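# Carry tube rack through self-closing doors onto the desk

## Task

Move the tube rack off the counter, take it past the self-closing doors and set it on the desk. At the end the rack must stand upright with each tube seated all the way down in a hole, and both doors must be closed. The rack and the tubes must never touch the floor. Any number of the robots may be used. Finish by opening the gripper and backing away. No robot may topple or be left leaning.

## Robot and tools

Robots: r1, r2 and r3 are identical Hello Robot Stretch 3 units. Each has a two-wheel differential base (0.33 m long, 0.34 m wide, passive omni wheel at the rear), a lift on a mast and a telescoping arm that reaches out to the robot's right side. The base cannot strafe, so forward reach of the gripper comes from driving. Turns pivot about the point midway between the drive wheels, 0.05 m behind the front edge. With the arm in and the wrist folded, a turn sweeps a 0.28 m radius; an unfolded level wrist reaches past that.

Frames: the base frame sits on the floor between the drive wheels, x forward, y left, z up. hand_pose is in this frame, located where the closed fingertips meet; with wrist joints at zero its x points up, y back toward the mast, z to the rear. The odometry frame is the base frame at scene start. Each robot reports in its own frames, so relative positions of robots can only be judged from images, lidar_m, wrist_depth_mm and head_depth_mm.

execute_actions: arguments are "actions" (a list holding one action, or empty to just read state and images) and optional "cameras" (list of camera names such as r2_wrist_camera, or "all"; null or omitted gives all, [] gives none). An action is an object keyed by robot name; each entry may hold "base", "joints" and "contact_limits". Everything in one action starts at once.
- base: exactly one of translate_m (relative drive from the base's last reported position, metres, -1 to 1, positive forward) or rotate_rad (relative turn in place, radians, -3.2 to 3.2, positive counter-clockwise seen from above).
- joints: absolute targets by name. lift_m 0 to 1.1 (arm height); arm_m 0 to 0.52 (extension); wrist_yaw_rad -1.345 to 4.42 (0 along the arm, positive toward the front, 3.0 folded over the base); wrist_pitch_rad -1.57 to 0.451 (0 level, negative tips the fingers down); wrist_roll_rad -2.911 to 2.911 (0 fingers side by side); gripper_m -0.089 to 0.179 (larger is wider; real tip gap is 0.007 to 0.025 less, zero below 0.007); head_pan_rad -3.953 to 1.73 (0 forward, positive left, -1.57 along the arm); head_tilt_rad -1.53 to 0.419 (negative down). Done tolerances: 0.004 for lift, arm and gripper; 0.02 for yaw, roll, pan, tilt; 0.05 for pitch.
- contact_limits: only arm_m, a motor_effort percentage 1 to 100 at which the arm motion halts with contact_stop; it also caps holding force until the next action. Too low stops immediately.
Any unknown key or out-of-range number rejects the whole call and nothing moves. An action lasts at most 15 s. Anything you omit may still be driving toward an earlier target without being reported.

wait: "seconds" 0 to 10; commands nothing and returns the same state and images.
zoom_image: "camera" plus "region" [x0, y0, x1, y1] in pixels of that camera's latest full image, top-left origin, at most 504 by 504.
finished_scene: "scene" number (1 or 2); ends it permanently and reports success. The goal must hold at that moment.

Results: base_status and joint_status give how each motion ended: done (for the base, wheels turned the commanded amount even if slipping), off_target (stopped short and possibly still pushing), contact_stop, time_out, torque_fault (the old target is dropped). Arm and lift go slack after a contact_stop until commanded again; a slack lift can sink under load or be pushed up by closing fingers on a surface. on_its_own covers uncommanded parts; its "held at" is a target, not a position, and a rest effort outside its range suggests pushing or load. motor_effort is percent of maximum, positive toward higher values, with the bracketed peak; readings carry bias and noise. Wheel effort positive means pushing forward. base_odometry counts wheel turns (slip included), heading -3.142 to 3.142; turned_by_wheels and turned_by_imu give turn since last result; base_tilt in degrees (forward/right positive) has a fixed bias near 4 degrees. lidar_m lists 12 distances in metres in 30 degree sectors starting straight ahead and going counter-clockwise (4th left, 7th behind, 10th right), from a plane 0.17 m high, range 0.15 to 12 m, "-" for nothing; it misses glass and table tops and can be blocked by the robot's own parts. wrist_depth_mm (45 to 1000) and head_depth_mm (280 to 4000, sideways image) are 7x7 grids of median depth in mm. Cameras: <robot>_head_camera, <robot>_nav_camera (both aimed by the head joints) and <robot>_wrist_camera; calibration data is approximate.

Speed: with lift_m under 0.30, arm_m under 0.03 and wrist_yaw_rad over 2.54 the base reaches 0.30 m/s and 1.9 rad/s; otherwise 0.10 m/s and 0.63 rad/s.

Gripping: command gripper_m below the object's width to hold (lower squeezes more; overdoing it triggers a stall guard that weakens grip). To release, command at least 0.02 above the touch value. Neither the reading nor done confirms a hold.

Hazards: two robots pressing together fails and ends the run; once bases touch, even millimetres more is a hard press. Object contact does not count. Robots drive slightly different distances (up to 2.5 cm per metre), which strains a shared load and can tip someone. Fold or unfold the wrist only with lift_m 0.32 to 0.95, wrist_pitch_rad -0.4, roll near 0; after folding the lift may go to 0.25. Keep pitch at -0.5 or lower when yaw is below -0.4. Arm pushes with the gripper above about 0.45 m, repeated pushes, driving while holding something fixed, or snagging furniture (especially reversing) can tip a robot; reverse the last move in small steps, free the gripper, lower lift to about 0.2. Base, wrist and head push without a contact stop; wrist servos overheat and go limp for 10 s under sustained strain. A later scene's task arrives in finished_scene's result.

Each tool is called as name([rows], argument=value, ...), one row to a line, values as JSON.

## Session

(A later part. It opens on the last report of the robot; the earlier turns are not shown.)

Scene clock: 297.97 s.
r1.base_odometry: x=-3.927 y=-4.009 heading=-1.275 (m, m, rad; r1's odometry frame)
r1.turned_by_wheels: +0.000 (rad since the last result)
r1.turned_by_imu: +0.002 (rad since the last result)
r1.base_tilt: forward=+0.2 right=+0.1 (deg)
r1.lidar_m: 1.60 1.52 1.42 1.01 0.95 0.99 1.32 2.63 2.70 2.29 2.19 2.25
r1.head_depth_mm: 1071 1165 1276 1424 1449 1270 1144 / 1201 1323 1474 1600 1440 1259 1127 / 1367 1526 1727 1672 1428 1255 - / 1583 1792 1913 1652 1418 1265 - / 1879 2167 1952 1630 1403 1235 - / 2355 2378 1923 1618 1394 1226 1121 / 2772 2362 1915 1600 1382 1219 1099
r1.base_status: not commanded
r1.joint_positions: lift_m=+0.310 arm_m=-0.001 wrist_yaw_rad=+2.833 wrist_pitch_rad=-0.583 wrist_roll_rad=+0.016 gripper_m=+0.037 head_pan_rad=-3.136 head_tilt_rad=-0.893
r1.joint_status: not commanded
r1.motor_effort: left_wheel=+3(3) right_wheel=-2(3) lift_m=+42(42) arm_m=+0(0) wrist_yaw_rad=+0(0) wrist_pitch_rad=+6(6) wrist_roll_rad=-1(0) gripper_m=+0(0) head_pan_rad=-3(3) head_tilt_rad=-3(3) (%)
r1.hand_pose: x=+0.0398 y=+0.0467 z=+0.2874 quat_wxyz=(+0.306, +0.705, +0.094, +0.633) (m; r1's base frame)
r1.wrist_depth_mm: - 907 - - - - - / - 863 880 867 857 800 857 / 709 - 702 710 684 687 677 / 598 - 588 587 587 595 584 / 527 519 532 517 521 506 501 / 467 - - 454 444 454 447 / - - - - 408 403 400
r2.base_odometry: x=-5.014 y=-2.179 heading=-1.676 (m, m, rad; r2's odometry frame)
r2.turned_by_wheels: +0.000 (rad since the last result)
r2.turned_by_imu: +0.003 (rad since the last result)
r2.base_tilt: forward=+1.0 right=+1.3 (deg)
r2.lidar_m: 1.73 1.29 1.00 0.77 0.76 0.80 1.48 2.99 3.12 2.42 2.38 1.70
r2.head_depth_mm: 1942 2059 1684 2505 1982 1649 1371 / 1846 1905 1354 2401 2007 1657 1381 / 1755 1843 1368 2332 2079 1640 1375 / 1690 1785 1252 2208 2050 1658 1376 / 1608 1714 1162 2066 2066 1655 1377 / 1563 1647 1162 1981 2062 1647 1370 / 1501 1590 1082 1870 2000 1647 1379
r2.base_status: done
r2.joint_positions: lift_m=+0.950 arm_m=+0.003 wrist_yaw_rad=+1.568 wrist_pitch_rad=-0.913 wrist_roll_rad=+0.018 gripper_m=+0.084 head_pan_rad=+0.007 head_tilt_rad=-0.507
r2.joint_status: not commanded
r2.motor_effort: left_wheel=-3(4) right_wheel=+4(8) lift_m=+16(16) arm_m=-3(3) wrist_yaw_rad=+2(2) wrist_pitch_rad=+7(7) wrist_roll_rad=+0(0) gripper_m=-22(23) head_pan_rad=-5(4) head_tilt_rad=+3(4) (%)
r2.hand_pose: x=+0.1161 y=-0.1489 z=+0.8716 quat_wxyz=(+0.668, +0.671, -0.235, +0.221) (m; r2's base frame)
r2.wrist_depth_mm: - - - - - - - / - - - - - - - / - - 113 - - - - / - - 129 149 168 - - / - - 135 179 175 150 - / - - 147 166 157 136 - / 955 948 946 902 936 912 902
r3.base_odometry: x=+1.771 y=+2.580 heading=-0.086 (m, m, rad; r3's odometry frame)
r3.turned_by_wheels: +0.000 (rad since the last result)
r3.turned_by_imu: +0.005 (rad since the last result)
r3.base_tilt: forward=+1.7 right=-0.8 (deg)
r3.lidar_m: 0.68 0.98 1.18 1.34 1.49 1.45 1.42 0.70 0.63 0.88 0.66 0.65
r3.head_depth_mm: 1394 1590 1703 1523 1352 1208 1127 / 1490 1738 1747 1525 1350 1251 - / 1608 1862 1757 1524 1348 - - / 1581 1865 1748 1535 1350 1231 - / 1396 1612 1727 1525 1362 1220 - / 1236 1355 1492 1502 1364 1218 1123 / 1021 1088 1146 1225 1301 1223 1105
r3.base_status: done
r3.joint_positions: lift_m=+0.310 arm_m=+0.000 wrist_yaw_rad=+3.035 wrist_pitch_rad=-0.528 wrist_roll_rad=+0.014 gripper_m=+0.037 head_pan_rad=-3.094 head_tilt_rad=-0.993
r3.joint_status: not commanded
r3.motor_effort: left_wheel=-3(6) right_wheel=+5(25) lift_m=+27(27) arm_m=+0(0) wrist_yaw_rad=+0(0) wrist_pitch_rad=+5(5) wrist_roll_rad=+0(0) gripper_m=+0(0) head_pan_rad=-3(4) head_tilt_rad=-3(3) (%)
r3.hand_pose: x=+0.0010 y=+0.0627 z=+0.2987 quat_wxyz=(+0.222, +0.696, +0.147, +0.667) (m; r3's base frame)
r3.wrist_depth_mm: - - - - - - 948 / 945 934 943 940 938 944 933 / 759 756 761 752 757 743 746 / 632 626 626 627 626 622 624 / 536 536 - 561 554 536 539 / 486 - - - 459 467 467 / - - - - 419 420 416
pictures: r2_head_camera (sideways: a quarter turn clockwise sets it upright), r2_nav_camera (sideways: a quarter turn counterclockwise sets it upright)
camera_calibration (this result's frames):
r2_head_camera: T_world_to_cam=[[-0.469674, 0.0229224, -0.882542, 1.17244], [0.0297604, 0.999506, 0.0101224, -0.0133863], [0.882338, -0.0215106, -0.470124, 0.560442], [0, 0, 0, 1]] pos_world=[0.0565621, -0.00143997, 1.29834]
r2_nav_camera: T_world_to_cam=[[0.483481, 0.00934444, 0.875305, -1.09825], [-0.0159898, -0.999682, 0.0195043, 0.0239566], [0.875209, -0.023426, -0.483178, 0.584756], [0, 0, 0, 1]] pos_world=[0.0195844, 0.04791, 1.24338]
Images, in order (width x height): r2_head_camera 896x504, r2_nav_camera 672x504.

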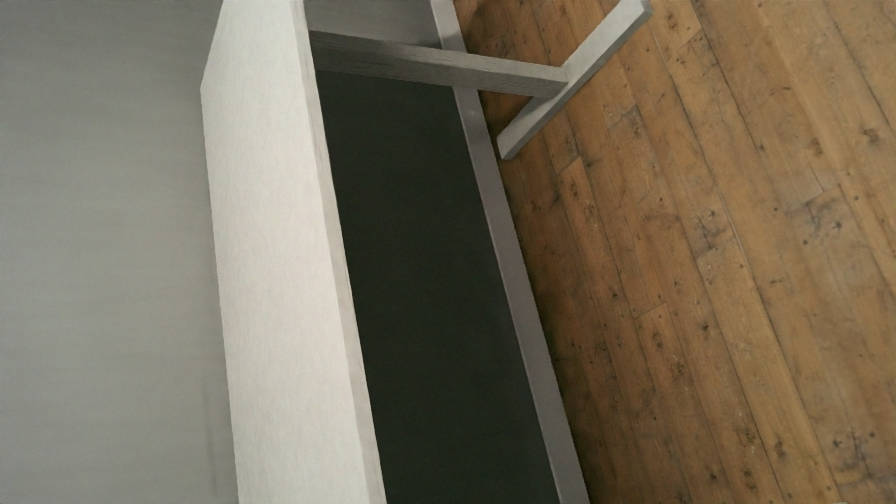

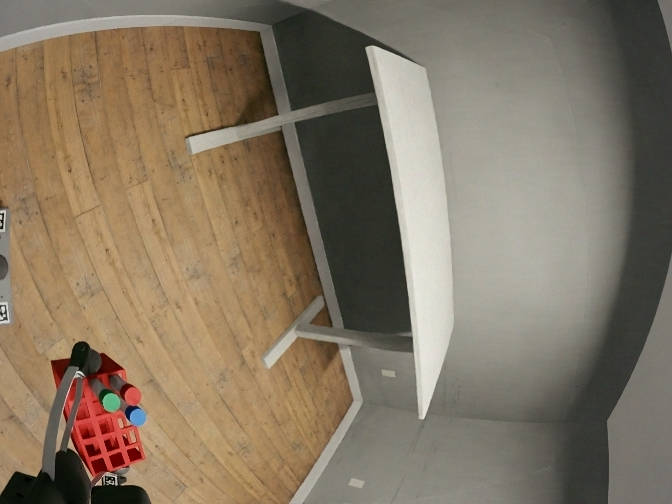

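execute_actions([
  {"r2":{"base":{"translate_m":0.63},"joints":{"lift_m":1.09}},"r3":{"base":{"translate_m":0.2},"joints":{"head_tilt_rad":-0.6,"head_pan_rad":-2.6}}},
], cameras=["r3_nav_camera"])

execute_actions([
  {"r2":{"base":{"rotate_rad":1.95},"joints":{"wrist_yaw_rad":0,"head_pan_rad":-1.57}}},
], cameras=["r2_wrist_camera"])

execute_actions([
  {"r2":{"joints":{"arm_m":0.4},"contact_limits":{"arm_m":20}}},
], cameras=["r2_wrist_camera","r2_nav_camera"])

Scene clock: 313.53 s.
r1.base_odometry: x=-3.927 y=-4.009 heading=-1.275 (m, m, rad; r1's odometry frame)
r1.turned_by_wheels: +0.000 (rad since the last result)
r1.turned_by_imu: +0.003 (rad since the last result)
r1.base_tilt: forward=+0.2 right=+0.2 (deg)
r1.lidar_m: 1.59 1.52 1.42 1.01 0.95 0.99 1.32 2.63 2.71 2.29 2.18 2.25
r1.head_depth_mm: 1073 1167 1282 1433 1446 1266 1145 / 1201 1310 1471 1610 1439 1253 1137 / 1369 1528 1727 1664 1434 1254 - / 1597 1805 1926 1651 1418 1263 - / 1893 2197 1951 1640 1412 1233 - / 2360 2382 1922 1622 1392 1224 1125 / 2760 2357 1902 1608 1385 1216 1098
r1.base_status: not commanded
r1.joint_positions: lift_m=+0.310 arm_m=-0.001 wrist_yaw_rad=+2.833 wrist_pitch_rad=-0.583 wrist_roll_rad=+0.016 gripper_m=+0.037 head_pan_rad=-3.136 head_tilt_rad=-0.893
r1.joint_status: not commanded
r1.motor_effort: left_wheel=+3(3) right_wheel=-2(2) lift_m=+42(42) arm_m=-1(0) wrist_yaw_rad=+0(0) wrist_pitch_rad=+5(6) wrist_roll_rad=-1(1) gripper_m=+0(1) head_pan_rad=-2(3) head_tilt_rad=-4(3) (%)
r1.hand_pose: x=+0.0398 y=+0.0467 z=+0.2874 quat_wxyz=(+0.306, +0.705, +0.094, +0.633) (m; r1's base frame)
r1.wrist_depth_mm: - 875 - - - - - / - 874 879 851 839 847 811 / 705 - 712 715 697 689 691 / 608 - 593 590 586 589 575 / 527 533 533 506 530 512 501 / 464 - - 451 441 444 434 / - - - - 409 404 404
r2.base_odometry: x=-5.080 y=-2.805 heading=-1.676 (m, m, rad; r2's odometry frame)
r2.turned_by_wheels: +0.000 (rad since the last result)
r2.turned_by_imu: +0.003 (rad since the last result)
r2.base_tilt: forward=+1.1 right=+1.3 (deg)
r2.lidar_m: 1.20 1.18 0.80 1.04 1.03 1.09 1.71 3.55 2.77 2.15 2.11 1.10
r2.head_depth_mm: 1265 1392 1077 725 589 1508 1372 / 1214 1332 1085 724 568 1656 1379 / 1159 1262 1085 727 547 1666 1382 / 1112 1206 1086 726 547 1559 1377 / 1069 1151 1077 726 548 1515 1373 / 1027 1101 1084 729 547 480 1367 / 988 1063 1086 728 549 453 1373
r2.base_status: done
r2.joint_positions: lift_m=+1.089 arm_m=+0.003 wrist_yaw_rad=+1.568 wrist_pitch_rad=-0.914 wrist_roll_rad=+0.018 gripper_m=+0.084 head_pan_rad=+0.007 head_tilt_rad=-0.507
r2.joint_status: all done
r2.motor_effort: left_wheel=-3(3) right_wheel=+4(7) lift_m=+33(35) arm_m=-3(3) wrist_yaw_rad=+2(2) wrist_pitch_rad=+7(8) wrist_roll_rad=+0(0) gripper_m=-22(22) head_pan_rad=-5(4) head_tilt_rad=+4(3) (%)
r2.hand_pose: x=+0.1161 y=-0.1489 z=+1.0106 quat_wxyz=(+0.668, +0.671, -0.235, +0.221) (m; r2's base frame)
r2.wrist_depth_mm: 361 359 - - - - - / - - - - - - - / - - 113 - - - - / - - 130 148 167 - - / - - 136 178 174 150 - / - - 157 167 158 136 - / - - - - - - -
r3.base_odometry: x=+1.970 y=+2.563 heading=-0.086 (m, m, rad; r3's odometry frame)
r3.turned_by_wheels: +0.000 (rad since the last result)
r3.turned_by_imu: +0.003 (rad since the last result)
r3.base_tilt: forward=+1.7 right=-0.8 (deg)
r3.lidar_m: 0.51 0.72 1.07 1.22 1.63 1.62 1.55 1.19 1.15 0.65 0.49 0.48
r3.head_depth_mm: 1211 1339 1524 1769 1797 1472 1241 / 1154 1279 1443 1639 1797 1474 1238 / 1110 1214 1362 1549 1723 1464 1247 / 1060 1168 1296 1459 1643 1465 1248 / 1013 1118 1233 1397 1578 1476 1242 / 976 1063 1173 1310 1486 1467 1237 / 929 1015 1123 1253 1400 1465 1239
r3.base_status: done
r3.joint_positions: lift_m=+0.310 arm_m=+0.000 wrist_yaw_rad=+3.035 wrist_pitch_rad=-0.528 wrist_roll_rad=+0.014 gripper_m=+0.037 head_pan_rad=-2.607 head_tilt_rad=-0.606
r3.joint_status: all done
r3.motor_effort: left_wheel=-4(5) right_wheel=+5(11) lift_m=+27(28) arm_m=+0(0) wrist_yaw_rad=+1(1) wrist_pitch_rad=+5(5) wrist_roll_rad=+0(0) gripper_m=+0(0) head_pan_rad=+3(43) head_tilt_rad=+3(23) (%)
r3.hand_pose: x=+0.0010 y=+0.0627 z=+0.2987 quat_wxyz=(+0.222, +0.696, +0.147, +0.667) (m; r3's base frame)
r3.wrist_depth_mm: - - - - - 948 875 / 954 937 943 938 925 942 900 / 760 764 756 750 743 750 745 / 636 629 625 626 629 625 632 / 537 540 - 560 555 535 536 / 487 - - - 460 470 467 / - - - - 416 419 417
pictures: r3_nav_camera (sideways: a quarter turn counterclockwise sets it upright)
camera_calibration (this result's frames):
r3_nav_camera: T_world_to_cam=[[-0.550279, -0.27584, 0.788103, -0.978334], [-0.510095, 0.858309, -0.055752, 0.128369], [-0.661057, -0.432686, -0.613014, 0.754834], [0, 0, 0, 1]] pos_world=[0.0261124, -0.0534382, 1.24091]
Images, in order (width x height): r3_nav_camera 672x504.

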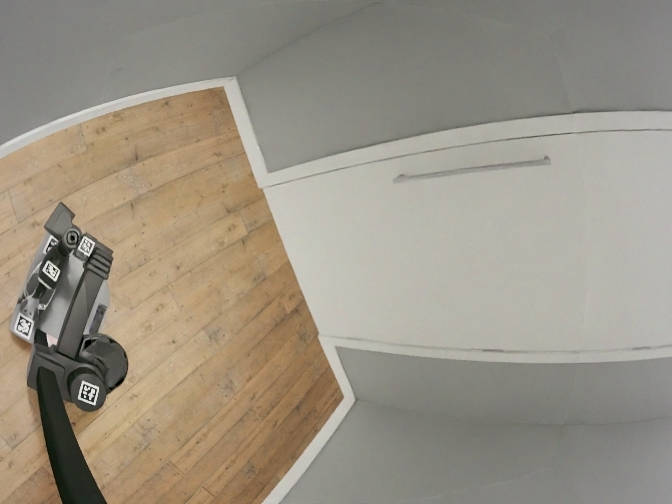

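Scene clock: 317.57 s.
r1.base_odometry: x=-3.927 y=-4.009 heading=-1.275 (m, m, rad; r1's odometry frame)
r1.turned_by_wheels: +0.000 (rad since the last result)
r1.turned_by_imu: +0.001 (rad since the last result)
r1.base_tilt: forward=+0.2 right=+0.2 (deg)
r1.lidar_m: 1.59 1.52 1.42 1.01 0.95 0.99 1.32 2.63 2.70 2.29 2.18 2.25
r1.head_depth_mm: 1072 1173 1286 1419 1453 1266 1142 / 1196 1321 1477 1598 1445 1257 1136 / 1364 1525 1728 1667 1426 1255 - / 1576 1799 1924 1644 1407 1266 - / 1886 2200 1944 1632 1409 1231 - / 2341 2397 1925 1625 1397 1230 1122 / 2769 2344 1898 1610 1389 1219 1099
r1.base_status: not commanded
r1.joint_positions: lift_m=+0.310 arm_m=-0.001 wrist_yaw_rad=+2.833 wrist_pitch_rad=-0.583 wrist_roll_rad=+0.016 gripper_m=+0.037 head_pan_rad=-3.136 head_tilt_rad=-0.893
r1.joint_status: not commanded
r1.motor_effort: left_wheel=+3(3) right_wheel=-2(3) lift_m=+42(42) arm_m=+0(0) wrist_yaw_rad=+1(1) wrist_pitch_rad=+6(5) wrist_roll_rad=-1(1) gripper_m=-1(0) head_pan_rad=-2(3) head_tilt_rad=-4(3) (%)
r1.hand_pose: x=+0.0398 y=+0.0467 z=+0.2874 quat_wxyz=(+0.306, +0.705, +0.094, +0.633) (m; r1's base frame)
r1.wrist_depth_mm: - 919 - - - - - / - 888 869 857 834 819 846 / 725 - 703 706 709 693 679 / 611 - 603 602 591 584 587 / 528 521 532 518 526 503 500 / 476 - - 455 442 453 447 / - - - - 396 401 403
r2.base_odometry: x=-5.080 y=-2.805 heading=+0.274 (m, m, rad; r2's odometry frame)
r2.turned_by_wheels: +1.950 (rad since the last result)
r2.turned_by_imu: +1.974 (rad since the last result)
r2.base_tilt: forward=+1.1 right=+1.4 (deg)
r2.lidar_m: 1.03 1.05 1.39 3.39 3.15 2.22 2.11 1.10 1.15 1.17 0.80 1.08
r2.head_depth_mm: 1007 - - - - - - / 1002 - - - - - - / 1004 - - - - - - / 1006 1087 1072 760 338 344 345 / 1002 1082 1079 724 547 339 366 / 996 1079 1083 723 548 467 1383 / 999 1074 1082 726 548 480 1279
r2.base_status: done
r2.joint_positions: lift_m=+1.089 arm_m=+0.003 wrist_yaw_rad=+0.002 wrist_pitch_rad=-0.914 wrist_roll_rad=+0.018 gripper_m=+0.084 head_pan_rad=-1.563 head_tilt_rad=-0.507
r2.joint_status: all done
r2.motor_effort: left_wheel=-2(6) right_wheel=+4(7) lift_m=+33(33) arm_m=-4(4) wrist_yaw_rad=-3(3) wrist_pitch_rad=+8(7) wrist_roll_rad=+0(0) gripper_m=-22(22) head_pan_rad=-5(61) head_tilt_rad=+2(4) (%)
r2.hand_pose: x=-0.0213 y=-0.2857 z=+1.0106 quat_wxyz=(+0.630, +0.310, -0.639, -0.314) (m; r2's base frame)
r2.wrist_depth_mm: 358 352 346 341 336 332 326 / 317 312 309 307 297 295 292 / 284 281 113 270 272 267 264 / - 280 130 149 168 - - / - - 136 178 175 150 - / - - 146 167 157 135 - / - - - - - - -
r3.base_odometry: x=+1.970 y=+2.563 heading=-0.086 (m, m, rad; r3's odometry frame)
r3.turned_by_wheels: +0.000 (rad since the last result)
r3.turned_by_imu: +0.001 (rad since the last result)
r3.base_tilt: forward=+1.7 right=-0.7 (deg)
r3.lidar_m: 0.51 0.72 1.07 1.22 1.63 1.62 1.56 1.19 1.15 0.65 0.49 0.48
r3.head_depth_mm: 1202 1348 1517 1760 1792 1470 1243 / 1157 1278 1449 1655 1787 1479 1251 / 1107 1221 1369 1553 1724 1476 1245 / 1060 1164 1298 1459 1645 1479 1243 / 1017 1117 1240 1383 1582 1472 1252 / 973 1065 1167 1317 1480 1472 1240 / 933 1020 1127 1242 1394 1466 1239
r3.base_status: not commanded
r3.joint_positions: lift_m=+0.310 arm_m=+0.000 wrist_yaw_rad=+3.035 wrist_pitch_rad=-0.528 wrist_roll_rad=+0.014 gripper_m=+0.037 head_pan_rad=-2.607 head_tilt_rad=-0.606
r3.joint_status: not commanded
r3.motor_effort: left_wheel=-4(3) right_wheel=+6(5) lift_m=+27(27) arm_m=+0(0) wrist_yaw_rad=+1(0) wrist_pitch_rad=+5(5) wrist_roll_rad=+0(0) gripper_m=+0(0) head_pan_rad=+3(5) head_tilt_rad=+3(3) (%)
r3.hand_pose: x=+0.0010 y=+0.0627 z=+0.2987 quat_wxyz=(+0.222, +0.696, +0.147, +0.667) (m; r3's base frame)
r3.wrist_depth_mm: - - - - - 951 863 / 927 963 933 934 935 928 893 / 760 766 746 748 744 740 749 / 631 631 623 625 630 635 625 / 543 540 - 564 551 531 532 / 485 - - - 460 468 467 / - - - - 422 416 418
pictures: r2_wrist_camera
camera_calibration (this result's frames):
r2_wrist_camera: T_world_to_cam=[[-0.99948, -0.00954861, -0.0307946, 0.0116307], [0.00531644, 0.893251, -0.449526, 0.735871], [0.0317997, -0.449456, -0.892736, 0.935495], [0, 0, 0, 1]] pos_world=[-0.022036, -0.236742, 1.1663]
Images, in order (width x height): r2_wrist_camera 644x364.

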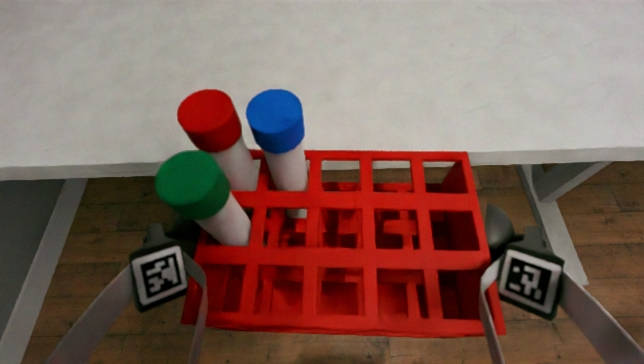

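Scene clock: 321.70 s.
r1.base_odometry: x=-3.927 y=-4.009 heading=-1.275 (m, m, rad; r1's odometry frame)
r1.turned_by_wheels: +0.000 (rad since the last result)
r1.turned_by_imu: +0.001 (rad since the last result)
r1.base_tilt: forward=+0.2 right=+0.1 (deg)
r1.lidar_m: 1.60 1.52 1.42 1.01 0.95 0.99 1.32 2.63 2.71 2.29 2.18 2.25
r1.head_depth_mm: 1071 1169 1283 1420 1438 1270 1144 / 1194 1318 1478 1601 1439 1261 1134 / 1365 1521 1726 1668 1430 1252 - / 1586 1806 1912 1650 1420 1269 - / 1885 2187 1960 1626 1407 1233 - / 2357 2357 1914 1623 1396 1228 1123 / 2736 2352 1909 1601 1380 1217 1098
r1.base_status: not commanded
r1.joint_positions: lift_m=+0.310 arm_m=-0.001 wrist_yaw_rad=+2.833 wrist_pitch_rad=-0.583 wrist_roll_rad=+0.016 gripper_m=+0.037 head_pan_rad=-3.136 head_tilt_rad=-0.893
r1.joint_status: not commanded
r1.motor_effort: left_wheel=+3(4) right_wheel=-2(2) lift_m=+42(42) arm_m=+0(0) wrist_yaw_rad=+0(1) wrist_pitch_rad=+6(6) wrist_roll_rad=-1(1) gripper_m=-1(1) head_pan_rad=-2(3) head_tilt_rad=-3(3) (%)
r1.hand_pose: x=+0.0398 y=+0.0467 z=+0.2874 quat_wxyz=(+0.306, +0.705, +0.094, +0.633) (m; r1's base frame)
r1.wrist_depth_mm: - 926 - - - - - / - 865 868 833 858 845 816 / 730 - 709 698 680 691 692 / 602 - 605 600 593 580 591 / 520 524 530 516 526 506 504 / 467 - - 453 450 444 450 / - - - - 405 401 407
r2.base_odometry: x=-5.080 y=-2.805 heading=+0.274 (m, m, rad; r2's odometry frame)
r2.turned_by_wheels: +0.000 (rad since the last result)
r2.turned_by_imu: +0.000 (rad since the last result)
r2.base_tilt: forward=+1.1 right=+1.3 (deg)
r2.lidar_m: 1.02 1.06 1.39 3.39 3.13 2.21 2.11 1.10 1.15 1.18 0.80 1.08
r2.head_depth_mm: - 1107 1077 725 547 1513 1366 / 987 1122 1071 723 545 478 1372 / 989 - 971 691 546 478 1374 / 995 1078 704 691 547 479 1370 / 1000 1083 1078 724 547 480 1370 / 1001 1078 1078 728 549 480 1380 / 992 1075 1082 725 549 479 1278
r2.base_status: not commanded
r2.joint_positions: lift_m=+1.089 arm_m=+0.400 wrist_yaw_rad=+0.001 wrist_pitch_rad=-0.914 wrist_roll_rad=+0.018 gripper_m=+0.084 head_pan_rad=-1.563 head_tilt_rad=-0.507
r2.joint_status: all done
r2.motor_effort: left_wheel=-2(2) right_wheel=+4(4) lift_m=+34(34) arm_m=+2(3) wrist_yaw_rad=+0(2) wrist_pitch_rad=+8(8) wrist_roll_rad=+0(0) gripper_m=-23(22) head_pan_rad=-4(4) head_tilt_rad=+4(3) (%)
r2.contact_limits: arm_m 20 (drawing in: default 21, maximum 34; extending or still: default 28, maximum 46)
r2.hand_pose: x=-0.0215 y=-0.6821 z=+1.0106 quat_wxyz=(+0.629, +0.309, -0.640, -0.315) (m; r2's base frame)
r2.wrist_depth_mm: 352 350 339 338 336 329 323 / 313 312 307 301 298 294 290 / 282 279 113 268 269 268 262 / 256 250 129 149 168 241 239 / 237 236 136 178 174 150 220 / 218 - 146 166 157 136 205 / 202 200 192 191 189 191 191
r3.base_odometry: x=+1.970 y=+2.563 heading=-0.086 (m, m, rad; r3's odometry frame)
r3.turned_by_wheels: +0.000 (rad since the last result)
r3.turned_by_imu: +0.001 (rad since the last result)
r3.base_tilt: forward=+1.8 right=-0.7 (deg)
r3.lidar_m: 0.51 0.72 1.07 1.23 1.63 1.62 1.55 1.19 1.15 0.65 0.49 0.48
r3.head_depth_mm: 1205 1352 1521 1774 1806 1473 1237 / 1156 1282 1436 1649 1783 1467 1243 / 1108 1222 1361 1553 1725 1473 1244 / 1059 1168 1300 1466 1642 1469 1246 / 1019 1114 1237 1392 1572 1460 1245 / 976 1067 1164 1318 1482 1469 1238 / 936 1014 1124 1243 1396 1459 1234
r3.base_status: not commanded
r3.joint_positions: lift_m=+0.310 arm_m=+0.000 wrist_yaw_rad=+3.035 wrist_pitch_rad=-0.528 wrist_roll_rad=+0.014 gripper_m=+0.037 head_pan_rad=-2.607 head_tilt_rad=-0.606
r3.joint_status: not commanded
r3.motor_effort: left_wheel=-4(4) right_wheel=+6(5) lift_m=+27(27) arm_m=-1(1) wrist_yaw_rad=+1(1) wrist_pitch_rad=+5(5) wrist_roll_rad=+0(0) gripper_m=+0(0) head_pan_rad=+5(4) head_tilt_rad=+3(2) (%)
r3.hand_pose: x=+0.0010 y=+0.0627 z=+0.2987 quat_wxyz=(+0.222, +0.696, +0.147, +0.667) (m; r3's base frame)
r3.wrist_depth_mm: - - - - - 953 875 / 935 951 941 927 933 947 880 / 752 756 757 748 749 750 736 / 636 634 628 629 633 620 624 / 539 539 - 561 554 540 533 / 486 - - - 458 470 468 / - - - - 418 417 420
pictures: r2_nav_camera (sideways: a quarter turn counterclockwise sets it upright), r2_wrist_camera
camera_calibration (this result's frames):
r2_nav_camera: T_world_to_cam=[[0.00972488, -0.483443, 0.875322, -1.09538], [-0.999694, 0.0152034, 0.0195036, 0.0299582], [-0.0227367, -0.875244, -0.483148, 0.590194], [0, 0, 0, 1]] pos_world=[0.0540206, -0.0134487, 1.24338]
r2_wrist_camera: T_world_to_cam=[[-0.999496, -0.00774437, -0.0307943, 0.00882766], [0.00692877, 0.89324, -0.449526, 1.08998], [0.030988, -0.449513, -0.892736, 0.757284], [0, 0, 0, 1]] pos_world=[-0.0221958, -0.633138, 1.1663]
Images, in order (width x height): r2_nav_camera 672x504, r2_wrist_camera 644x364.

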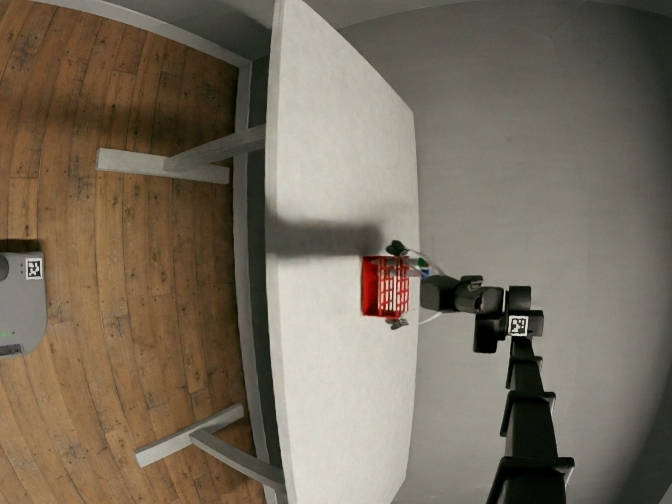

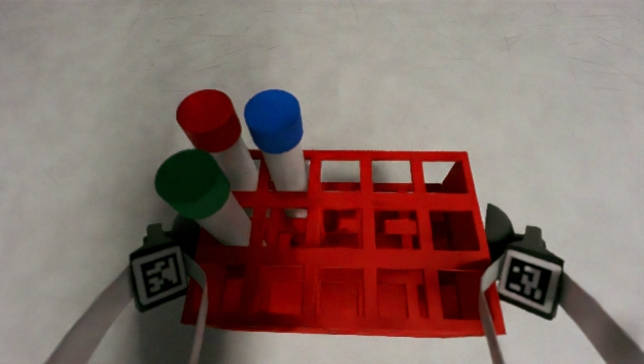

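execute_actions([
  {"r2":{"joints":{"lift_m":1.08}}},
], cameras=[])

execute_actions([
  {"r2":{"joints":{"gripper_m":0.179}}},
], cameras=[])

execute_actions([
  {"r2":{"joints":{"lift_m":1.1,"arm_m":0.003}}},
], cameras=["r2_wrist_camera"])

execute_actions([
  {"r2":{"base":{"translate_m":-0.3},"joints":{"head_pan_rad":-1.1,"wrist_yaw_rad":-0.2}}},
], cameras=["r2_head_camera"])

Scene clock: 332.40 s.
r1.base_odometry: x=-3.927 y=-4.009 heading=-1.275 (m, m, rad; r1's odometry frame)
r1.turned_by_wheels: +0.000 (rad since the last result)
r1.turned_by_imu: +0.001 (rad since the last result)
r1.base_tilt: forward=+0.2 right=+0.1 (deg)
r1.lidar_m: 1.60 1.52 1.42 1.01 0.95 0.99 1.32 2.63 2.70 2.29 2.18 2.25
r1.head_depth_mm: 1067 1172 1278 1416 1442 1263 1151 / 1194 1320 1477 1612 1443 1258 1136 / 1369 1528 1735 1663 1423 1252 - / 1576 1815 1908 1640 1412 1265 - / 1889 2179 1956 1633 1410 1232 - / 2337 2379 1923 1605 1395 1224 1125 / 2757 2347 1899 1607 1389 1218 1098
r1.base_status: not commanded
r1.joint_positions: lift_m=+0.310 arm_m=-0.001 wrist_yaw_rad=+2.833 wrist_pitch_rad=-0.583 wrist_roll_rad=+0.016 gripper_m=+0.037 head_pan_rad=-3.136 head_tilt_rad=-0.893
r1.joint_status: not commanded
r1.motor_effort: left_wheel=+3(3) right_wheel=-2(2) lift_m=+42(42) arm_m=+1(1) wrist_yaw_rad=+1(0) wrist_pitch_rad=+6(6) wrist_roll_rad=-1(0) gripper_m=-1(1) head_pan_rad=-2(2) head_tilt_rad=-3(3) (%)
r1.hand_pose: x=+0.0398 y=+0.0467 z=+0.2874 quat_wxyz=(+0.306, +0.705, +0.094, +0.633) (m; r1's base frame)
r1.wrist_depth_mm: - 889 - - - - - / - 878 858 824 844 823 820 / 736 - 709 715 688 683 682 / 607 - 602 600 582 588 586 / 528 525 540 514 529 518 506 / 471 - - 457 434 443 449 / - - - - 405 399 400
r2.base_odometry: x=-5.080 y=-2.805 heading=+0.274 (m, m, rad; r2's odometry frame)
r2.turned_by_wheels: +0.000 (rad since the last result)
r2.turned_by_imu: +0.000 (rad since the last result)
r2.base_tilt: forward=+1.1 right=+1.4 (deg)
r2.lidar_m: 1.03 1.05 1.39 3.39 3.13 2.22 2.11 1.11 1.15 1.18 0.80 1.08
r2.head_depth_mm: 995 1114 1069 722 547 1517 1378 / 993 1114 1072 724 547 478 1370 / 985 - 1007 685 547 478 1367 / 997 1075 696 703 547 479 1372 / 1001 1081 1071 725 547 479 1372 / 1001 1086 1083 726 547 479 1370 / 994 1074 1077 728 548 480 1272
r2.base_status: not commanded
r2.joint_positions: lift_m=+1.080 arm_m=+0.400 wrist_yaw_rad=+0.001 wrist_pitch_rad=-0.914 wrist_roll_rad=+0.018 gripper_m=+0.084 head_pan_rad=-1.563 head_tilt_rad=-0.507
r2.joint_status: all done
r2.motor_effort: left_wheel=-2(2) right_wheel=+4(4) lift_m=+15(29) arm_m=+3(3) wrist_yaw_rad=-1(1) wrist_pitch_rad=+7(8) wrist_roll_rad=+0(0) gripper_m=-22(22) head_pan_rad=-4(4) head_tilt_rad=+3(4) (%)
r2.hand_pose: x=-0.0215 y=-0.6821 z=+1.0016 quat_wxyz=(+0.629, +0.309, -0.640, -0.315) (m; r2's base frame)
r2.wrist_depth_mm: 338 332 328 324 321 314 314 / 302 298 292 291 284 282 274 / 271 269 113 256 257 255 254 / 247 242 116 149 167 232 232 / 226 227 136 178 175 149 212 / 208 - 155 166 157 135 196 / 195 191 185 184 182 182 184
r3.base_odometry: x=+1.970 y=+2.563 heading=-0.086 (m, m, rad; r3's odometry frame)
r3.turned_by_wheels: +0.000 (rad since the last result)
r3.turned_by_imu: +0.001 (rad since the last result)
r3.base_tilt: forward=+1.8 right=-0.7 (deg)
r3.lidar_m: 0.51 0.73 1.07 1.22 1.62 1.62 1.55 1.19 1.15 0.65 0.49 0.48
r3.head_depth_mm: 1205 1342 1524 1762 1814 1471 1248 / 1150 1282 1437 1648 1794 1478 1239 / 1102 1222 1368 1556 1714 1461 1245 / 1058 1162 1296 1464 1640 1471 1243 / 1015 1118 1239 1382 1577 1478 1242 / 979 1063 1166 1323 1492 1472 1239 / 932 1022 1125 1251 1399 1472 1237
r3.base_status: not commanded
r3.joint_positions: lift_m=+0.310 arm_m=+0.000 wrist_yaw_rad=+3.035 wrist_pitch_rad=-0.528 wrist_roll_rad=+0.014 gripper_m=+0.037 head_pan_rad=-2.607 head_tilt_rad=-0.606
r3.joint_status: not commanded
r3.motor_effort: left_wheel=-3(4) right_wheel=+5(5) lift_m=+27(27) arm_m=+0(0) wrist_yaw_rad=+1(1) wrist_pitch_rad=+5(5) wrist_roll_rad=+0(0) gripper_m=+0(0) head_pan_rad=+5(4) head_tilt_rad=+4(3) (%)
r3.hand_pose: x=+0.0010 y=+0.0627 z=+0.2987 quat_wxyz=(+0.222, +0.696, +0.147, +0.667) (m; r3's base frame)
r3.wrist_depth_mm: - - - - - 963 883 / 945 924 947 928 938 926 894 / 758 747 759 746 757 753 746 / 633 620 627 628 625 627 623 / 542 540 - 562 554 533 536 / 485 - - - 456 470 470 / - - - - 421 418 417
pictures: none
No camera images: the call's "cameras" was empty. Leave "cameras" out to get every camera's image.

Scene clock: 333.83 s.
r1.base_odometry: x=-3.927 y=-4.009 heading=-1.275 (m, m, rad; r1's odometry frame)
r1.turned_by_wheels: +0.000 (rad since the last result)
r1.turned_by_imu: +0.000 (rad since the last result)
r1.base_tilt: forward=+0.2 right=+0.1 (deg)
r1.lidar_m: 1.60 1.52 1.42 1.01 0.95 0.99 1.32 2.63 2.71 2.29 2.18 2.25
r1.head_depth_mm: 1072 1170 1280 1423 1447 1264 1143 / 1198 1323 1479 1599 1438 1256 1131 / 1368 1526 1729 1664 1427 1250 - / 1586 1807 1909 1659 1412 1262 - / 1883 2188 1948 1631 1404 1237 - / 2343 2371 1923 1629 1394 1222 1124 / 2750 2343 1902 1597 1386 1217 1102
r1.base_status: not commanded
r1.joint_positions: lift_m=+0.310 arm_m=-0.001 wrist_yaw_rad=+2.833 wrist_pitch_rad=-0.583 wrist_roll_rad=+0.016 gripper_m=+0.037 head_pan_rad=-3.136 head_tilt_rad=-0.893
r1.joint_status: not commanded
r1.motor_effort: left_wheel=+3(3) right_wheel=-2(3) lift_m=+42(42) arm_m=+0(1) wrist_yaw_rad=+1(0) wrist_pitch_rad=+6(6) wrist_roll_rad=-1(1) gripper_m=-1(0) head_pan_rad=-3(3) head_tilt_rad=-4(3) (%)
r1.hand_pose: x=+0.0398 y=+0.0467 z=+0.2874 quat_wxyz=(+0.306, +0.705, +0.094, +0.633) (m; r1's base frame)
r1.wrist_depth_mm: - 883 - - - - - / - 878 880 822 851 850 837 / 724 - 714 702 688 688 681 / 600 - 604 594 588 587 600 / 528 527 536 508 526 504 505 / 467 - - 455 450 453 447 / - - - - 403 405 408
r2.base_odometry: x=-5.080 y=-2.805 heading=+0.274 (m, m, rad; r2's odometry frame)
r2.turned_by_wheels: +0.000 (rad since the last result)
r2.turned_by_imu: +0.000 (rad since the last result)
r2.base_tilt: forward=+1.1 right=+1.3 (deg)
r2.lidar_m: 1.03 1.06 1.39 3.39 3.15 2.22 2.10 1.10 1.14 1.18 0.79 1.08
r2.head_depth_mm: 997 1116 1069 722 546 1521 1378 / 986 1114 1074 722 544 479 1366 / 983 - 1005 685 546 479 1368 / 1000 1078 698 705 547 479 1370 / 999 1084 1082 709 546 479 1375 / 1001 1081 1081 724 547 480 1375 / 993 1079 1074 726 548 480 1277
r2.base_status: not commanded
r2.joint_positions: lift_m=+1.080 arm_m=+0.400 wrist_yaw_rad=+0.001 wrist_pitch_rad=-0.911 wrist_roll_rad=+0.018 gripper_m=+0.179 head_pan_rad=-1.563 head_tilt_rad=-0.507
r2.joint_status: all done
r2.motor_effort: left_wheel=-2(2) right_wheel=+4(4) lift_m=+15(15) arm_m=+3(2) wrist_yaw_rad=-1(0) wrist_pitch_rad=+6(8) wrist_roll_rad=+0(0) gripper_m=+0(97) head_pan_rad=-4(5) head_tilt_rad=+4(4) (%)
r2.hand_pose: x=-0.0215 y=-0.6826 z=+1.0019 quat_wxyz=(+0.630, +0.309, -0.640, -0.314) (m; r2's base frame)
r2.wrist_depth_mm: 340 337 330 325 323 316 310 / 304 301 295 291 287 285 277 / 272 269 114 259 261 256 253 / 247 240 117 150 168 234 231 / 227 229 138 179 175 209 216 / 211 202 156 168 159 149 - / 192 192 186 183 181 184 182
r3.base_odometry: x=+1.970 y=+2.563 heading=-0.086 (m, m, rad; r3's odometry frame)
r3.turned_by_wheels: +0.000 (rad since the last result)
r3.turned_by_imu: +0.000 (rad since the last result)
r3.base_tilt: forward=+1.7 right=-0.7 (deg)
r3.lidar_m: 0.51 0.73 1.07 1.22 1.62 1.62 1.55 1.19 1.15 0.65 0.49 0.48
r3.head_depth_mm: 1213 1341 1524 1768 1800 1465 1243 / 1154 1278 1442 1646 1795 1472 1247 / 1107 1227 1364 1554 1726 1466 1244 / 1060 1167 1301 1460 1646 1475 1243 / 1017 1113 1236 1391 1588 1462 1240 / 979 1066 1169 1314 1487 1468 1242 / 932 1023 1123 1245 1398 1466 1241
r3.base_status: not commanded
r3.joint_positions: lift_m=+0.310 arm_m=+0.000 wrist_yaw_rad=+3.035 wrist_pitch_rad=-0.528 wrist_roll_rad=+0.014 gripper_m=+0.037 head_pan_rad=-2.607 head_tilt_rad=-0.606
r3.joint_status: not commanded
r3.motor_effort: left_wheel=-3(3) right_wheel=+5(5) lift_m=+28(27) arm_m=+0(0) wrist_yaw_rad=+2(2) wrist_pitch_rad=+5(5) wrist_roll_rad=+0(0) gripper_m=+0(0) head_pan_rad=+4(5) head_tilt_rad=+4(3) (%)
r3.hand_pose: x=+0.0010 y=+0.0627 z=+0.2987 quat_wxyz=(+0.222, +0.696, +0.147, +0.667) (m; r3's base frame)
r3.wrist_depth_mm: - - - - - 976 869 / 946 955 933 919 947 932 878 / 761 750 747 745 748 754 742 / 628 626 633 625 632 622 622 / 544 533 - 567 556 538 533 / 485 - - - 456 473 468 / - - - - 418 417 414
pictures: none
No camera images: the call's "cameras" was empty. Leave "cameras" out to get every camera's image.

Scene clock: 337.97 s.
r1.base_odometry: x=-3.927 y=-4.009 heading=-1.275 (m, m, rad; r1's odometry frame)
r1.turned_by_wheels: +0.000 (rad since the last result)
r1.turned_by_imu: +0.001 (rad since the last result)
r1.base_tilt: forward=+0.2 right=+0.1 (deg)
r1.lidar_m: 1.59 1.52 1.42 1.01 0.95 0.99 1.32 2.63 2.71 2.29 2.19 2.24
r1.head_depth_mm: 1066 1165 1280 1419 1449 1274 1144 / 1196 1312 1473 1595 1436 1257 1138 / 1368 1524 1730 1678 1425 1252 - / 1592 1813 1909 1647 1417 1267 - / 1886 2188 1947 1634 1409 1231 - / 2356 2367 1932 1615 1394 1225 1125 / 2732 2372 1913 1606 1388 1214 1103
r1.base_status: not commanded
r1.joint_positions: lift_m=+0.310 arm_m=-0.001 wrist_yaw_rad=+2.833 wrist_pitch_rad=-0.583 wrist_roll_rad=+0.016 gripper_m=+0.037 head_pan_rad=-3.136 head_tilt_rad=-0.893
r1.joint_status: not commanded
r1.motor_effort: left_wheel=+3(3) right_wheel=-2(1) lift_m=+42(42) arm_m=-1(0) wrist_yaw_rad=+0(1) wrist_pitch_rad=+6(6) wrist_roll_rad=-1(1) gripper_m=+0(1) head_pan_rad=-2(3) head_tilt_rad=-3(3) (%)
r1.hand_pose: x=+0.0398 y=+0.0467 z=+0.2874 quat_wxyz=(+0.306, +0.705, +0.094, +0.633) (m; r1's base frame)
r1.wrist_depth_mm: - 943 - - - - - / - 874 870 861 863 829 813 / 737 - 724 694 684 696 704 / 609 - 591 586 584 579 583 / 521 530 531 511 526 503 503 / 474 - - 452 444 448 446 / - - - - 395 403 404
r2.base_odometry: x=-5.080 y=-2.805 heading=+0.274 (m, m, rad; r2's odometry frame)
r2.turned_by_wheels: +0.000 (rad since the last result)
r2.turned_by_imu: +0.000 (rad since the last result)
r2.base_tilt: forward=+1.1 right=+1.3 (deg)
r2.lidar_m: 1.03 1.05 1.39 3.38 3.14 2.21 2.11 1.10 1.15 1.18 0.79 1.08
r2.head_depth_mm: - - - - - - - / - - - - - - - / - - - - - - - / 1003 1088 1082 691 548 - 1370 / 1002 1085 1075 726 548 1525 1380 / 997 1085 1082 728 548 480 1372 / 996 1075 1079 731 549 481 1276
r2.base_status: not commanded
r2.joint_positions: lift_m=+1.100 arm_m=+0.003 wrist_yaw_rad=+0.001 wrist_pitch_rad=-0.911 wrist_roll_rad=+0.018 gripper_m=+0.179 head_pan_rad=-1.563 head_tilt_rad=-0.507
r2.joint_status: all done
r2.motor_effort: left_wheel=-2(2) right_wheel=+4(3) lift_m=+33(34) arm_m=-3(3) wrist_yaw_rad=-1(1) wrist_pitch_rad=+6(6) wrist_roll_rad=+0(0) gripper_m=+0(1) head_pan_rad=-4(4) head_tilt_rad=+4(4) (%)
r2.hand_pose: x=-0.0215 y=-0.2863 z=+1.0210 quat_wxyz=(+0.630, +0.309, -0.640, -0.314) (m; r2's base frame)
r2.wrist_depth_mm: 376 372 366 357 355 348 342 / 335 329 321 319 317 312 307 / 300 295 292 289 285 281 279 / 291 297 - - - - - / - - - - - - - / - - - - - - - / - - - - - - -
r3.base_odometry: x=+1.970 y=+2.563 heading=-0.086 (m, m, rad; r3's odometry frame)
r3.turned_by_wheels: +0.000 (rad since the last result)
r3.turned_by_imu: +0.001 (rad since the last result)
r3.base_tilt: forward=+1.7 right=-0.7 (deg)
r3.lidar_m: 0.51 0.72 1.07 1.22 1.63 1.62 1.55 1.19 1.15 0.65 0.49 0.48
r3.head_depth_mm: 1206 1351 1525 1768 1799 1468 1246 / 1155 1284 1452 1652 1798 1477 1249 / 1108 1221 1368 1555 1725 1468 1242 / 1053 1174 1292 1465 1645 1470 1248 / 1011 1118 1241 1381 1589 1471 1238 / 976 1068 1170 1309 1481 1467 1241 / 935 1020 1119 1247 1397 1462 1243
r3.base_status: not commanded
r3.joint_positions: lift_m=+0.310 arm_m=+0.000 wrist_yaw_rad=+3.035 wrist_pitch_rad=-0.528 wrist_roll_rad=+0.014 gripper_m=+0.037 head_pan_rad=-2.607 head_tilt_rad=-0.606
r3.joint_status: not commanded
r3.motor_effort: left_wheel=-4(3) right_wheel=+5(5) lift_m=+27(27) arm_m=+0(0) wrist_yaw_rad=+0(0) wrist_pitch_rad=+5(5) wrist_roll_rad=+0(0) gripper_m=+0(0) head_pan_rad=+5(5) head_tilt_rad=+3(3) (%)
r3.hand_pose: x=+0.0010 y=+0.0627 z=+0.2987 quat_wxyz=(+0.222, +0.696, +0.147, +0.667) (m; r3's base frame)
r3.wrist_depth_mm: - - - - - 963 855 / 943 959 934 927 946 947 905 / 750 756 751 751 753 735 750 / 637 633 625 632 625 628 619 / 540 539 - 558 547 537 533 / 484 - - - 464 473 468 / - - - - 416 418 418
pictures: r2_wrist_camera
camera_calibration (this result's frames):
r2_wrist_camera: T_world_to_cam=[[-0.999496, -0.00781722, -0.0307773, 0.0121747], [0.00693186, 0.892138, -0.451709, 0.74296], [0.0309888, -0.451695, -0.891634, 0.942741], [0, 0, 0, 1]] pos_world=[-0.0221959, -0.236897, 1.17656]
Images, in order (width x height): r2_wrist_camera 644x364.

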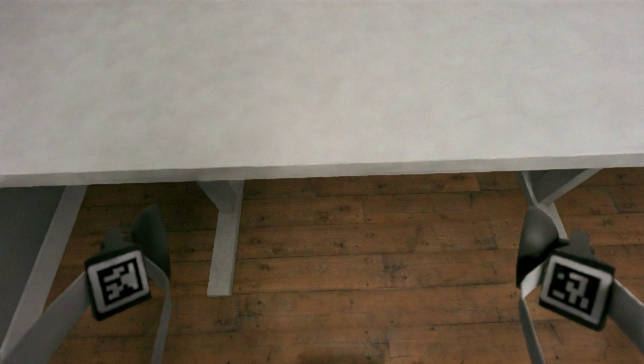

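Scene clock: 342.03 s.
r1.base_odometry: x=-3.927 y=-4.009 heading=-1.275 (m, m, rad; r1's odometry frame)
r1.turned_by_wheels: +0.000 (rad since the last result)
r1.turned_by_imu: +0.001 (rad since the last result)
r1.base_tilt: forward=+0.2 right=+0.1 (deg)
r1.lidar_m: 1.59 1.52 1.42 1.01 0.95 0.99 1.32 2.63 2.71 2.29 2.18 2.24
r1.head_depth_mm: 1066 1171 1283 1420 1442 1264 1145 / 1201 1313 1483 1593 1439 1261 1136 / 1365 1530 1718 1663 1424 1251 - / 1584 1809 1933 1644 1413 1266 - / 1902 2165 1947 1631 1417 1230 - / 2356 2371 1921 1611 1391 1223 1123 / 2727 2359 1915 1604 1385 1219 1096
r1.base_status: not commanded
r1.joint_positions: lift_m=+0.310 arm_m=-0.001 wrist_yaw_rad=+2.833 wrist_pitch_rad=-0.583 wrist_roll_rad=+0.016 gripper_m=+0.037 head_pan_rad=-3.136 head_tilt_rad=-0.893
r1.joint_status: not commanded
r1.motor_effort: left_wheel=+4(3) right_wheel=-2(2) lift_m=+42(42) arm_m=+0(0) wrist_yaw_rad=+1(0) wrist_pitch_rad=+6(6) wrist_roll_rad=-1(1) gripper_m=+0(1) head_pan_rad=-2(3) head_tilt_rad=-3(3) (%)
r1.hand_pose: x=+0.0398 y=+0.0467 z=+0.2874 quat_wxyz=(+0.306, +0.705, +0.094, +0.633) (m; r1's base frame)
r1.wrist_depth_mm: - 885 - - - - - / - 867 859 848 842 866 826 / 713 - 715 706 695 698 688 / 615 - 601 592 594 577 576 / 523 514 539 524 517 508 504 / 477 - - 455 446 446 442 / - - - - 399 406 395
r2.base_odometry: x=-5.369 y=-2.886 heading=+0.273 (m, m, rad; r2's odometry frame)
r2.turned_by_wheels: +0.000 (rad since the last result)
r2.turned_by_imu: -0.002 (rad since the last result)
r2.base_tilt: forward=+1.1 right=+1.4 (deg)
r2.lidar_m: 1.33 1.36 1.89 3.54 2.71 1.90 1.81 1.79 0.91 1.19 0.97 0.99
r2.head_depth_mm: 1001 1073 1071 726 546 478 1370 / 1035 1112 1074 725 546 1521 1381 / 1077 1153 1074 710 548 1549 1382 / 1120 1201 1007 727 548 1603 1378 / 1155 1269 1076 728 566 1632 1379 / 1211 1316 1083 729 590 1348 1374 / 1257 1390 1082 727 615 1614 1375
r2.base_status: done
r2.joint_positions: lift_m=+1.100 arm_m=+0.003 wrist_yaw_rad=-0.198 wrist_pitch_rad=-0.911 wrist_roll_rad=+0.018 gripper_m=+0.179 head_pan_rad=-1.107 head_tilt_rad=-0.507
r2.joint_status: all done
r2.motor_effort: left_wheel=-1(6) right_wheel=+3(3) lift_m=+33(32) arm_m=-4(3) wrist_yaw_rad=-3(3) wrist_pitch_rad=+6(6) wrist_roll_rad=+0(0) gripper_m=+0(0) head_pan_rad=+5(43) head_tilt_rad=+3(5) (%)
r2.hand_pose: x=-0.0487 y=-0.2835 z=+1.0210 quat_wxyz=(+0.595, +0.244, -0.668, -0.375) (m; r2's base frame)
r2.wrist_depth_mm: 376 369 365 359 354 348 343 / 333 327 326 319 314 311 309 / 298 295 291 286 294 - - / 271 275 - - - - - / - - - - - - - / - - - - - - - / - - - - - - -
r3.base_odometry: x=+1.970 y=+2.563 heading=-0.086 (m, m, rad; r3's odometry frame)
r3.turned_by_wheels: +0.000 (rad since the last result)
r3.turned_by_imu: +0.001 (rad since the last result)
r3.base_tilt: forward=+1.7 right=-0.8 (deg)
r3.lidar_m: 0.51 0.72 1.07 1.23 1.63 1.62 1.55 1.19 1.15 0.65 0.49 0.48
r3.head_depth_mm: 1207 1347 1521 1763 1792 1470 1241 / 1155 1281 1449 1651 1789 1467 1241 / 1105 1223 1366 1553 1710 1480 1244 / 1058 1164 1287 1454 1638 1477 1237 / 1016 1117 1239 1388 1582 1471 1243 / 977 1063 1170 1312 1485 1461 1239 / 936 1021 1117 1245 1391 1464 1241
r3.base_status: not commanded
r3.joint_positions: lift_m=+0.310 arm_m=+0.000 wrist_yaw_rad=+3.035 wrist_pitch_rad=-0.528 wrist_roll_rad=+0.014 gripper_m=+0.037 head_pan_rad=-2.607 head_tilt_rad=-0.606
r3.joint_status: not commanded
r3.motor_effort: left_wheel=-3(4) right_wheel=+5(5) lift_m=+27(27) arm_m=+0(0) wrist_yaw_rad=+0(0) wrist_pitch_rad=+5(5) wrist_roll_rad=+0(0) gripper_m=+0(0) head_pan_rad=+5(4) head_tilt_rad=+3(3) (%)
r3.hand_pose: x=+0.0010 y=+0.0627 z=+0.2987 quat_wxyz=(+0.222, +0.696, +0.147, +0.667) (m; r3's base frame)
r3.wrist_depth_mm: - - - - - 959 859 / 958 946 953 923 937 940 903 / 751 766 759 760 745 752 760 / 630 627 629 619 628 628 624 / 541 541 - 564 550 540 534 / 483 - - - 459 472 469 / - - - - 419 422 418
pictures: r2_head_camera (sideways: a quarter turn clockwise sets it upright)
camera_calibration (this result's frames):
r2_head_camera: T_world_to_cam=[[-0.186523, 0.431517, -0.882611, 1.1708], [0.910161, 0.414132, 0.0101277, -0.0187637], [0.369888, -0.801429, -0.469995, 0.5634], [0, 0, 0, 1]] pos_world=[0.0270646, -0.0459242, 1.29835]
Images, in order (width x height): r2_head_camera 896x504.

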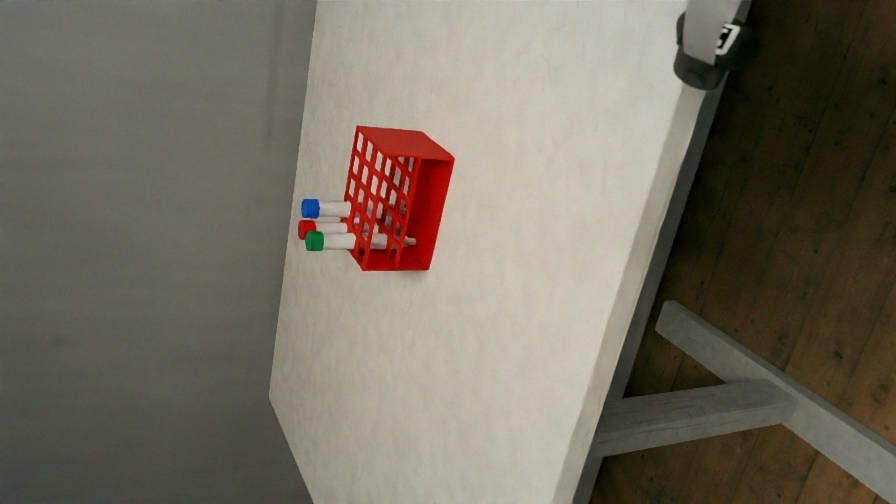

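finished_scene(scene=2)

The scene is finished: the task was done.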